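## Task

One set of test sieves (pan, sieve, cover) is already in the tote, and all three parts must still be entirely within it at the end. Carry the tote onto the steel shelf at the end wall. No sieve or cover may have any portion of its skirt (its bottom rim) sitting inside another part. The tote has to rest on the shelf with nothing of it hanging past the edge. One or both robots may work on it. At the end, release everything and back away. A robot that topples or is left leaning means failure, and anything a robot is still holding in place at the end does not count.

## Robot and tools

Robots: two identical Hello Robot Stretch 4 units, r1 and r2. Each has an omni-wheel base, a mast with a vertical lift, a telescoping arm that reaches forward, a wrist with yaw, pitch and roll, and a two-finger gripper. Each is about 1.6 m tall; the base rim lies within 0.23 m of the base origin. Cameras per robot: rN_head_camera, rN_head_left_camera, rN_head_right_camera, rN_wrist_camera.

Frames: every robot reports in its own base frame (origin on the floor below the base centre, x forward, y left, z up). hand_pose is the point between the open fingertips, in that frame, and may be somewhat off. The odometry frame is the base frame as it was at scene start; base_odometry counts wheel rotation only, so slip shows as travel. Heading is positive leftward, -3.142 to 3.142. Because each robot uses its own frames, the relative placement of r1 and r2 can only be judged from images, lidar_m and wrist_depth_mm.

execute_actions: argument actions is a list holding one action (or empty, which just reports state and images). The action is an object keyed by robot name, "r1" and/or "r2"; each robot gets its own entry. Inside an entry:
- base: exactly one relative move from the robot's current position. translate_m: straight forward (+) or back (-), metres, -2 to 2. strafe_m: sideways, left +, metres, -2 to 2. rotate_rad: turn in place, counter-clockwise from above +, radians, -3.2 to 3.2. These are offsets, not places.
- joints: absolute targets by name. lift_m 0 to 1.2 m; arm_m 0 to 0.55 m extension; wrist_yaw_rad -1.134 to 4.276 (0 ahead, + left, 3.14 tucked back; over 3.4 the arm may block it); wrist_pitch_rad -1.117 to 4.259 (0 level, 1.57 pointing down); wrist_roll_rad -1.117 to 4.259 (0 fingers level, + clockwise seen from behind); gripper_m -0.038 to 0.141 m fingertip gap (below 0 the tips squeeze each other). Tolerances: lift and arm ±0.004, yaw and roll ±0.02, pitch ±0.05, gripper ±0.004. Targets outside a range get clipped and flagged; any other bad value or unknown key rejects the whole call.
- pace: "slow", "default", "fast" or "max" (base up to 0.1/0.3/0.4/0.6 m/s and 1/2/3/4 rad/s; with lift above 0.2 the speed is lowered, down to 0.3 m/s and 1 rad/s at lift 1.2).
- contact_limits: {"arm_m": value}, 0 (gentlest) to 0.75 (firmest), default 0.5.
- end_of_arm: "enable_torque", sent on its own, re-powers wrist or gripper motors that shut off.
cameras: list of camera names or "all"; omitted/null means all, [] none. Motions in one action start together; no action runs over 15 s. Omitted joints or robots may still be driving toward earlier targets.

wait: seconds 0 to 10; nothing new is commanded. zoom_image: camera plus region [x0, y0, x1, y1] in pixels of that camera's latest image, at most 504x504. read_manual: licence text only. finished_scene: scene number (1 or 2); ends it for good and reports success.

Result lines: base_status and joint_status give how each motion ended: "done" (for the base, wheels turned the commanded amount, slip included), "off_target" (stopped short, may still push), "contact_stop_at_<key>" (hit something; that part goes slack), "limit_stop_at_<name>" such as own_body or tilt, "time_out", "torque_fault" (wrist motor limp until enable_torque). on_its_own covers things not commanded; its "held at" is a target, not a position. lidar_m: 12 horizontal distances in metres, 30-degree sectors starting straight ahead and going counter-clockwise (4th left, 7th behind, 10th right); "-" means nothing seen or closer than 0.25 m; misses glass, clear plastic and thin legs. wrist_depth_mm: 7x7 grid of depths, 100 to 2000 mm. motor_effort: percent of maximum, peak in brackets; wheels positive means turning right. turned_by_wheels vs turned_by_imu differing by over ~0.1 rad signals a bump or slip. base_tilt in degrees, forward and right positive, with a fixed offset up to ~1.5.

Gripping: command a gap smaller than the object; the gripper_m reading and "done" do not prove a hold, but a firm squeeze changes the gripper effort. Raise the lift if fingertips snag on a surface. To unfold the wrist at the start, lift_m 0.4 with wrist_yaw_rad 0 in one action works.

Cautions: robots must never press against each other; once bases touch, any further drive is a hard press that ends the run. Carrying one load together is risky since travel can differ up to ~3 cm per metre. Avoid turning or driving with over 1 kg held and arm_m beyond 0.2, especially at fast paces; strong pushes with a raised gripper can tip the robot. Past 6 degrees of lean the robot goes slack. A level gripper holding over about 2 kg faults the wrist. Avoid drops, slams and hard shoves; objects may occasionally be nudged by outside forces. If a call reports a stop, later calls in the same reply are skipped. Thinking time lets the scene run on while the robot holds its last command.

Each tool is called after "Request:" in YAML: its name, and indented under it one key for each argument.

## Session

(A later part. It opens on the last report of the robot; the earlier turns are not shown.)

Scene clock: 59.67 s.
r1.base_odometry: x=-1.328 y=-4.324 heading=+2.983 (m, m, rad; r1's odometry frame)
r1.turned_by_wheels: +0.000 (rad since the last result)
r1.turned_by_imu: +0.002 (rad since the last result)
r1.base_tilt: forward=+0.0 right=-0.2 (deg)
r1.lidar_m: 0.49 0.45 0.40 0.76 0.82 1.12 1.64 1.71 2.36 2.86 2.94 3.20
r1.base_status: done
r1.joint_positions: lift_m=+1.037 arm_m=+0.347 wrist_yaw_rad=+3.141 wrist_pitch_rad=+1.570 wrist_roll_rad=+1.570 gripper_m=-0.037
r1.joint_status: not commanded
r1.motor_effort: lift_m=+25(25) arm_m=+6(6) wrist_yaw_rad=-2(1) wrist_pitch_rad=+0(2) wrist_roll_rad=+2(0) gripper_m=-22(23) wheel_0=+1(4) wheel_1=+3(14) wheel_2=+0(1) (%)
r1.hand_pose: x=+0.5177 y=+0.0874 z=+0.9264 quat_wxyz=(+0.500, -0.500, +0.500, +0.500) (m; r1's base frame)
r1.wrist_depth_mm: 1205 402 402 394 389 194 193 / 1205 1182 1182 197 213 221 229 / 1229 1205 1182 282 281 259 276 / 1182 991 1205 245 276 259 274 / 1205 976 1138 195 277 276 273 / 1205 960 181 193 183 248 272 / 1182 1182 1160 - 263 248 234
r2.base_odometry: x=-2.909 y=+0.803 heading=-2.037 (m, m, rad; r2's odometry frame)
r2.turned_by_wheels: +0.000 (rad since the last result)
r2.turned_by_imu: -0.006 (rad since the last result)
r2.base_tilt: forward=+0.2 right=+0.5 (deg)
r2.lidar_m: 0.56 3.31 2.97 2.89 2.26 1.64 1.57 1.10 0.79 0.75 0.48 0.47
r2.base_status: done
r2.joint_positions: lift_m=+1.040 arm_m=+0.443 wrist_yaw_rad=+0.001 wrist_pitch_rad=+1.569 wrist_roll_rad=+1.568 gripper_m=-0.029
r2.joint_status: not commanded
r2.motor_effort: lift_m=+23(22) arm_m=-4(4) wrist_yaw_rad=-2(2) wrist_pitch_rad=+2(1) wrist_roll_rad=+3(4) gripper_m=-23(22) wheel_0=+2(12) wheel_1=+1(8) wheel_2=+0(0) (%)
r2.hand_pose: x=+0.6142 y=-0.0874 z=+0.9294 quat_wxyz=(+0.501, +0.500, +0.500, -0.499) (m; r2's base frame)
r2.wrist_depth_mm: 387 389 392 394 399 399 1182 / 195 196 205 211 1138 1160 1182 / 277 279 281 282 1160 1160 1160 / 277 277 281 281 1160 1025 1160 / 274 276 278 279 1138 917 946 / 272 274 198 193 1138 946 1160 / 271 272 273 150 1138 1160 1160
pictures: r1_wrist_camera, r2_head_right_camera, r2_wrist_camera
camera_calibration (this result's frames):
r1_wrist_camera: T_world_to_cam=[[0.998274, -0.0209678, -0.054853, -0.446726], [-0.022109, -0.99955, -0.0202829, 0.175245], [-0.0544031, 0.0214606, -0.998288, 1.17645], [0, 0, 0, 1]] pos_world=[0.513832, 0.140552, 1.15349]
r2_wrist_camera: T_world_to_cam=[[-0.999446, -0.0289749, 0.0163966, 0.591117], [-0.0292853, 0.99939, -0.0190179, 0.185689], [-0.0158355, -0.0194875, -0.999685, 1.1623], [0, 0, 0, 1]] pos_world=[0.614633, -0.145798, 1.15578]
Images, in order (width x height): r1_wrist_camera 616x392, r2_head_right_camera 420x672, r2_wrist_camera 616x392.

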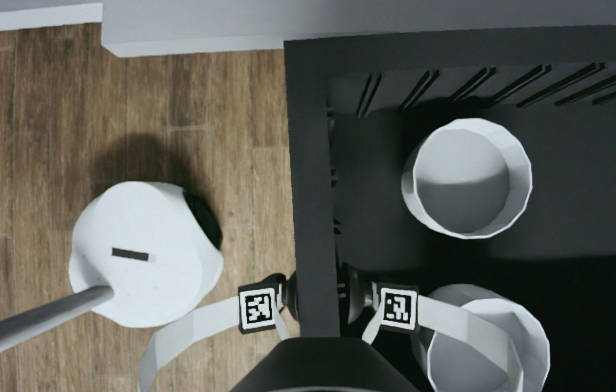

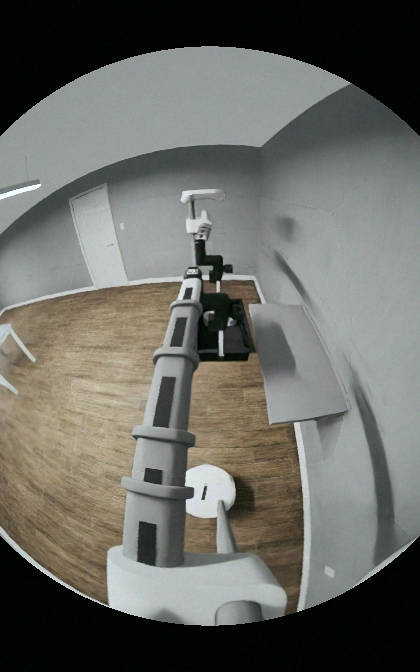

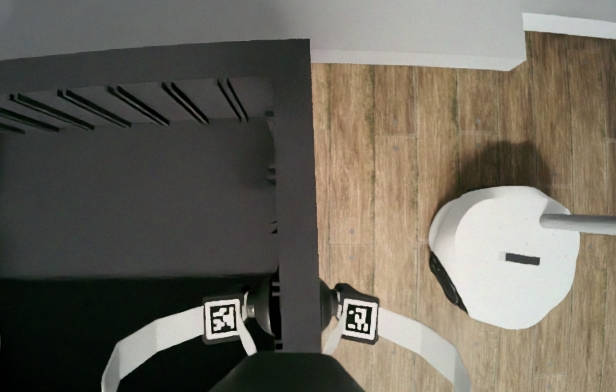

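Request:
execute_actions:
  actions:
    - {"r1":{"base":{"strafe_m":0.45},"joints":{"lift_m":0.955}},"r2":{"base":{"strafe_m":-0.435},"joints":{"lift_m":0.958}}}
  cameras: []

Request:
execute_actions:
  actions:
    - {"r1":{"joints":{"lift_m":0.933},"pace":"slow"},"r2":{"joints":{"lift_m":0.936},"pace":"slow"}}
  cameras: []

Request:
execute_actions:
  actions:
    - {"r1":{"joints":{"gripper_m":0.06}},"r2":{"joints":{"gripper_m":0.07}}}
  cameras: ["r2_wrist_camera","r1_wrist_camera"]

Request:
execute_actions:
  actions:
    - {"r1":{"joints":{"lift_m":1.03}},"r2":{"joints":{"lift_m":1.03}}}
  cameras: []

Request:
execute_actions:
  actions:
    - {"r1":{"base":{"translate_m":-0.3},"joints":{"arm_m":0.1}},"r2":{"base":{"translate_m":-0.3},"joints":{"arm_m":0.05}}}
  cameras: ["r2_head_camera"]

Request:
zoom_image:
  camera: "r2_head_camera"
  region: [180, 240, 300, 340]

Scene clock: 71.13 s.
r1.base_odometry: x=-1.399 y=-4.769 heading=+2.983 (m, m, rad; r1's odometry frame)
r1.turned_by_wheels: +0.000 (rad since the last result)
r1.turned_by_imu: +0.000 (rad since the last result)
r1.base_tilt: forward=+0.0 right=-0.1 (deg)
r1.lidar_m: 0.25 0.29 0.33 0.30 0.32 0.46 1.41 1.73 2.39 3.28 3.43 0.25
r1.base_status: done
r1.joint_positions: lift_m=+0.955 arm_m=+0.347 wrist_yaw_rad=+3.140 wrist_pitch_rad=+1.571 wrist_roll_rad=+1.570 gripper_m=-0.037
r1.joint_status: all done
r1.motor_effort: lift_m=+20(27) arm_m=+6(6) wrist_yaw_rad=+0(2) wrist_pitch_rad=-2(3) wrist_roll_rad=-2(1) gripper_m=-20(21) wheel_0=+0(8) wheel_1=+3(10) wheel_2=+0(1) (%)
r1.hand_pose: x=+0.5180 y=+0.0874 z=+0.8447 quat_wxyz=(+0.500, -0.500, +0.500, +0.500) (m; r1's base frame)
r1.wrist_depth_mm: 320 317 317 312 309 249 304 / 320 317 315 197 210 212 211 / 535 317 315 282 282 259 274 / 715 317 314 279 279 258 273 / 723 317 312 213 278 274 273 / 317 317 181 193 182 245 272 / 317 314 312 - 251 248 251
r2.base_odometry: x=-3.298 y=+0.998 heading=-2.037 (m, m, rad; r2's odometry frame)
r2.turned_by_wheels: +0.000 (rad since the last result)
r2.turned_by_imu: -0.002 (rad since the last result)
r2.base_tilt: forward=+0.2 right=+0.5 (deg)
r2.lidar_m: 0.32 0.36 3.46 3.33 2.28 1.64 1.37 0.48 0.34 0.31 0.35 0.36
r2.base_status: done
r2.joint_positions: lift_m=+0.958 arm_m=+0.443 wrist_yaw_rad=+0.001 wrist_pitch_rad=+1.568 wrist_roll_rad=+1.568 gripper_m=-0.029
r2.joint_status: all done
r2.motor_effort: lift_m=+16(19) arm_m=-4(4) wrist_yaw_rad=-3(4) wrist_pitch_rad=+5(4) wrist_roll_rad=+4(4) gripper_m=-24(23) wheel_0=+1(11) wheel_1=+0(8) wheel_2=+0(2) (%)
r2.hand_pose: x=+0.6145 y=-0.0874 z=+0.8479 quat_wxyz=(+0.501, +0.500, +0.500, -0.499) (m; r2's base frame)
r2.wrist_depth_mm: 307 309 310 312 315 315 319 / 198 203 210 211 314 315 317 / 278 279 281 282 312 314 315 / 277 278 279 281 310 314 314 / 276 277 278 279 310 312 314 / 273 274 185 193 309 312 312 / 272 273 274 151 306 310 312
pictures: none
No camera images: the call's "cameras" was empty. Leave "cameras" out to get every camera's image.

Scene clock: 72.07 s.
r1.base_odometry: x=-1.399 y=-4.769 heading=+2.983 (m, m, rad; r1's odometry frame)
r1.turned_by_wheels: +0.000 (rad since the last result)
r1.turned_by_imu: +0.000 (rad since the last result)
r1.base_tilt: forward=-0.1 right=-0.2 (deg)
r1.lidar_m: 0.25 0.26 0.32 0.30 0.34 0.48 1.40 1.70 2.34 3.30 3.45 0.27
r1.base_status: not commanded
r1.joint_positions: lift_m=+0.933 arm_m=+0.347 wrist_yaw_rad=+3.140 wrist_pitch_rad=+1.571 wrist_roll_rad=+1.570 gripper_m=-0.037
r1.joint_status: all done
r1.motor_effort: lift_m=+20(24) arm_m=+6(6) wrist_yaw_rad=+0(0) wrist_pitch_rad=-2(3) wrist_roll_rad=-1(2) gripper_m=-21(22) wheel_0=-1(1) wheel_1=+3(3) wheel_2=+0(0) (%)
r1.hand_pose: x=+0.5180 y=+0.0874 z=+0.8228 quat_wxyz=(+0.500, -0.500, +0.500, +0.500) (m; r1's base frame)
r1.wrist_depth_mm: 298 294 293 291 286 238 281 / 297 294 293 197 211 212 210 / 298 296 290 283 281 259 277 / 297 296 293 278 278 258 274 / 297 294 290 213 279 274 272 / 296 293 181 193 182 247 272 / 294 291 290 - 251 248 250
r2.base_odometry: x=-3.298 y=+0.998 heading=-2.037 (m, m, rad; r2's odometry frame)
r2.turned_by_wheels: +0.000 (rad since the last result)
r2.turned_by_imu: +0.000 (rad since the last result)
r2.base_tilt: forward=+0.1 right=+0.5 (deg)
r2.lidar_m: 0.31 0.35 3.43 3.33 2.27 1.65 1.35 0.46 0.35 0.31 0.35 0.33
r2.base_status: not commanded
r2.joint_positions: lift_m=+0.936 arm_m=+0.443 wrist_yaw_rad=+0.001 wrist_pitch_rad=+1.568 wrist_roll_rad=+1.568 gripper_m=-0.029
r2.joint_status: all done
r2.motor_effort: lift_m=+16(16) arm_m=-4(4) wrist_yaw_rad=-3(3) wrist_pitch_rad=+5(4) wrist_roll_rad=+4(3) gripper_m=-24(24) wheel_0=+2(2) wheel_1=+0(0) wheel_2=+0(0) (%)
r2.hand_pose: x=+0.6145 y=-0.0874 z=+0.8259 quat_wxyz=(+0.501, +0.500, +0.500, -0.499) (m; r2's base frame)
r2.wrist_depth_mm: 286 287 289 290 293 294 296 / 198 202 210 212 291 294 294 / 278 279 281 282 290 291 293 / 276 278 281 281 289 290 293 / 274 277 278 279 289 290 291 / 273 274 185 193 287 289 291 / 272 272 274 151 285 287 290
pictures: none
No camera images: the call's "cameras" was empty. Leave "cameras" out to get every camera's image.

Scene clock: 73.77 s.
r1.base_odometry: x=-1.399 y=-4.769 heading=+2.983 (m, m, rad; r1's odometry frame)
r1.turned_by_wheels: +0.000 (rad since the last result)
r1.turned_by_imu: +0.000 (rad since the last result)
r1.base_tilt: forward=+0.0 right=-0.1 (deg)
r1.lidar_m: 0.25 0.26 0.33 0.30 0.31 0.46 1.39 1.71 2.34 3.32 3.44 0.26
r1.base_status: not commanded
r1.joint_positions: lift_m=+0.933 arm_m=+0.347 wrist_yaw_rad=+3.140 wrist_pitch_rad=+1.570 wrist_roll_rad=+1.570 gripper_m=+0.060
r1.joint_status: all done
r1.motor_effort: lift_m=+20(20) arm_m=+5(6) wrist_yaw_rad=+1(4) wrist_pitch_rad=+0(9) wrist_roll_rad=+1(0) gripper_m=-3(21) wheel_0=-1(1) wheel_1=+3(3) wheel_2=+0(0) (%)
r1.hand_pose: x=+0.5179 y=+0.0874 z=+0.8228 quat_wxyz=(+0.500, -0.500, +0.500, +0.500) (m; r1's base frame)
r1.wrist_depth_mm: 298 297 293 290 287 240 282 / 298 294 293 202 211 211 210 / 297 297 291 285 285 264 279 / 297 296 293 283 283 264 279 / 297 294 290 285 282 279 278 / 296 296 198 199 194 256 279 / 297 294 290 - 264 250 278
r2.base_odometry: x=-3.298 y=+0.998 heading=-2.037 (m, m, rad; r2's odometry frame)
r2.turned_by_wheels: +0.000 (rad since the last result)
r2.turned_by_imu: +0.000 (rad since the last result)
r2.base_tilt: forward=+0.1 right=+0.5 (deg)
r2.lidar_m: 0.32 0.34 3.43 3.32 2.27 1.65 1.34 0.48 0.36 0.32 0.35 0.33
r2.base_status: not commanded
r2.joint_positions: lift_m=+0.936 arm_m=+0.443 wrist_yaw_rad=+0.000 wrist_pitch_rad=+1.569 wrist_roll_rad=+1.569 gripper_m=+0.070
r2.joint_status: all done
r2.motor_effort: lift_m=+16(16) arm_m=-4(4) wrist_yaw_rad=-1(5) wrist_pitch_rad=+0(11) wrist_roll_rad=+1(3) gripper_m=-3(23) wheel_0=+1(1) wheel_1=+0(0) wheel_2=+0(0) (%)
r2.hand_pose: x=+0.6140 y=-0.0874 z=+0.8259 quat_wxyz=(+0.501, +0.500, +0.500, -0.499) (m; r2's base frame)
r2.wrist_depth_mm: 286 287 290 291 294 296 297 / 199 202 208 211 293 294 294 / 281 283 285 286 290 291 293 / 281 282 285 285 290 291 293 / 281 282 283 285 289 290 291 / 279 281 200 199 214 289 290 / 278 279 281 142 286 289 290
pictures: r1_wrist_camera, r2_wrist_camera
camera_calibration (this result's frames):
r1_wrist_camera: T_world_to_cam=[[0.998253, -0.0222638, -0.0547251, -0.4526], [-0.0234042, -0.99952, -0.0202855, 0.173819], [-0.0542472, 0.0215309, -0.998295, 1.07296], [0, 0, 0, 1]] pos_world=[0.514083, 0.140557, 1.04989]
r2_wrist_camera: T_world_to_cam=[[-0.999481, -0.0275052, 0.0167732, 0.592494], [-0.0278228, 0.999432, -0.0190059, 0.182813], [-0.0162409, -0.0194627, -0.999679, 1.0591], [0, 0, 0, 1]] pos_world=[0.614474, -0.145799, 1.0523]
Images, in order (width x height): r1_wrist_camera 616x392, r2_wrist_camera 616x392.

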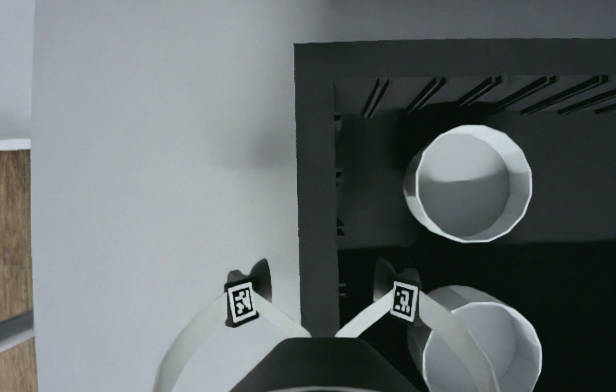

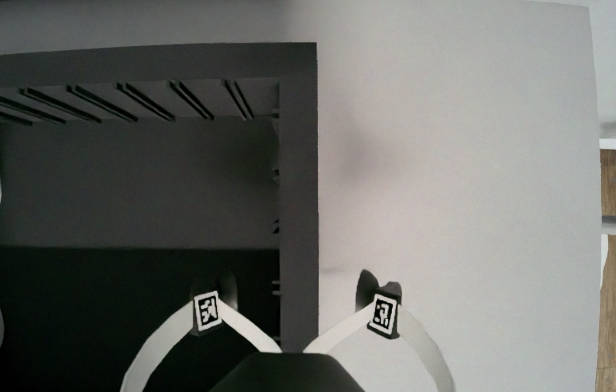

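Scene clock: 75.20 s.
r1.base_odometry: x=-1.399 y=-4.769 heading=+2.983 (m, m, rad; r1's odometry frame)
r1.turned_by_wheels: +0.000 (rad since the last result)
r1.turned_by_imu: +0.000 (rad since the last result)
r1.base_tilt: forward=+0.0 right=-0.2 (deg)
r1.lidar_m: 0.25 0.26 0.31 0.30 0.33 0.49 1.40 1.71 2.35 3.28 3.44 0.25
r1.base_status: not commanded
r1.joint_positions: lift_m=+1.030 arm_m=+0.347 wrist_yaw_rad=+3.140 wrist_pitch_rad=+1.570 wrist_roll_rad=+1.570 gripper_m=+0.060
r1.joint_status: all done
r1.motor_effort: lift_m=+24(26) arm_m=+6(6) wrist_yaw_rad=+2(2) wrist_pitch_rad=+0(0) wrist_roll_rad=-1(3) gripper_m=-3(4) wheel_0=+0(0) wheel_1=+3(3) wheel_2=+0(0) (%)
r1.hand_pose: x=+0.5179 y=+0.0874 z=+0.9195 quat_wxyz=(+0.500, -0.500, +0.500, +0.500) (m; r1's base frame)
r1.wrist_depth_mm: 389 382 370 375 379 379 379 / 554 397 392 389 384 379 375 / 1025 394 392 382 359 375 375 / 1182 392 392 384 364 373 375 / 1205 394 387 382 379 377 373 / 1182 394 198 296 194 373 373 / 1182 394 387 - 353 327 345
r2.base_odometry: x=-3.298 y=+0.998 heading=-2.037 (m, m, rad; r2's odometry frame)
r2.turned_by_wheels: +0.000 (rad since the last result)
r2.turned_by_imu: +0.000 (rad since the last result)
r2.base_tilt: forward=+0.1 right=+0.4 (deg)
r2.lidar_m: 0.32 0.34 3.44 3.32 2.22 1.65 1.38 0.47 0.34 0.32 0.34 0.35
r2.base_status: not commanded
r2.joint_positions: lift_m=+1.030 arm_m=+0.443 wrist_yaw_rad=+0.000 wrist_pitch_rad=+1.570 wrist_roll_rad=+1.569 gripper_m=+0.070
r2.joint_status: all done
r2.motor_effort: lift_m=+22(22) arm_m=-4(4) wrist_yaw_rad=-1(2) wrist_pitch_rad=+0(0) wrist_roll_rad=+1(1) gripper_m=-2(3) wheel_0=+2(1) wheel_1=+0(0) wheel_2=+0(0) (%)
r2.hand_pose: x=+0.6140 y=-0.0874 z=+0.9195 quat_wxyz=(+0.501, +0.500, +0.500, -0.499) (m; r2's base frame)
r2.wrist_depth_mm: 368 364 373 375 373 368 387 / 377 379 382 384 387 389 539 / 355 375 375 379 384 389 866 / 355 375 377 377 384 384 1138 / 373 373 375 377 382 384 931 / 351 370 201 375 214 382 946 / 359 332 357 142 379 379 1138
pictures: none
No camera images: the call's "cameras" was empty. Leave "cameras" out to get every camera's image.

Scene clock: 77.67 s.
r1.base_odometry: x=-1.103 y=-4.816 heading=+2.983 (m, m, rad; r1's odometry frame)
r1.turned_by_wheels: +0.000 (rad since the last result)
r1.turned_by_imu: +0.000 (rad since the last result)
r1.base_tilt: forward=-0.1 right=-0.2 (deg)
r1.lidar_m: 0.55 0.48 0.33 0.30 0.34 0.48 1.33 1.37 1.96 3.34 3.46 3.50
r1.base_status: done
r1.joint_positions: lift_m=+1.030 arm_m=+0.101 wrist_yaw_rad=+3.140 wrist_pitch_rad=+1.570 wrist_roll_rad=+1.570 gripper_m=+0.060
r1.joint_status: all done
r1.motor_effort: lift_m=+23(24) arm_m=-7(7) wrist_yaw_rad=+1(2) wrist_pitch_rad=+2(0) wrist_roll_rad=+0(1) gripper_m=-3(3) wheel_0=-3(11) wheel_1=-4(11) wheel_2=+4(13) (%)
r1.hand_pose: x=+0.2720 y=+0.0874 z=+0.9195 quat_wxyz=(+0.500, -0.500, +0.500, +0.500) (m; r1's base frame)
r1.wrist_depth_mm: 394 404 402 407 404 418 402 / 569 580 603 603 615 615 554 / 1060 1098 1098 1078 1118 1118 1060 / 1205 1182 946 1182 1160 1138 1138 / 1229 1182 960 1138 1160 1138 1118 / 1160 1182 198 1138 194 1138 1118 / 854 597 1160 - 1138 1138 1138
r2.base_odometry: x=-3.163 y=+1.266 heading=-2.037 (m, m, rad; r2's odometry frame)
r2.turned_by_wheels: +0.000 (rad since the last result)
r2.turned_by_imu: +0.001 (rad since the last result)
r2.base_tilt: forward=+0.1 right=+0.5 (deg)
r2.lidar_m: 0.62 3.60 3.43 3.39 1.85 1.33 1.27 0.45 0.35 0.33 0.35 0.47
r2.base_status: done
r2.joint_positions: lift_m=+1.030 arm_m=+0.051 wrist_yaw_rad=+0.000 wrist_pitch_rad=+1.570 wrist_roll_rad=+1.570 gripper_m=+0.070
r2.joint_status: all done
r2.motor_effort: lift_m=+21(21) arm_m=-5(5) wrist_yaw_rad=+1(1) wrist_pitch_rad=-2(0) wrist_roll_rad=+0(1) gripper_m=-4(2) wheel_0=-3(8) wheel_1=-4(7) wheel_2=+2(11) (%)
r2.hand_pose: x=+0.2220 y=-0.0874 z=+0.9195 quat_wxyz=(+0.500, +0.500, +0.500, -0.500) (m; r2's base frame)
r2.wrist_depth_mm: 392 389 397 402 397 387 392 / 539 559 574 574 569 554 539 / 1042 1042 1042 1042 1060 1060 1008 / 1118 1118 1118 1118 931 1160 1160 / 1118 1118 1138 946 917 917 392 / 1118 1098 202 1118 214 1138 1138 / 1118 1118 1118 142 1118 1138 1138
pictures: r2_head_camera
Images, in order (width x height): r2_head_camera 420x560.

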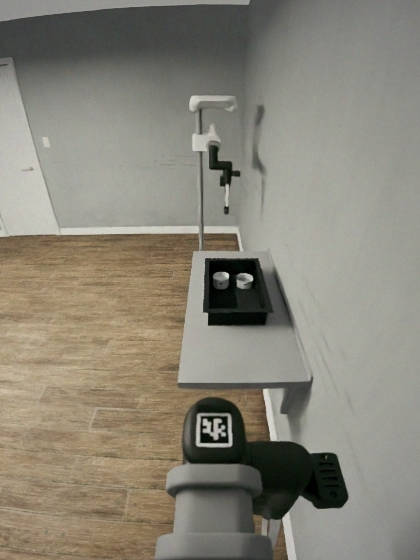

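Region (180, 240, 300, 340) of r2_head_camera's 420x560 image, scaled by 4.200, with more detail than that image has.

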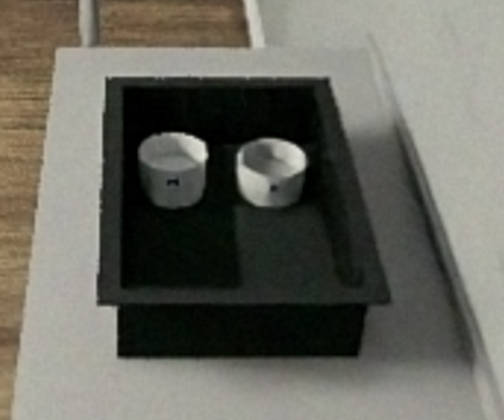

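Request:
finished_scene:
  scene: 2

The scene is finished: the task was done.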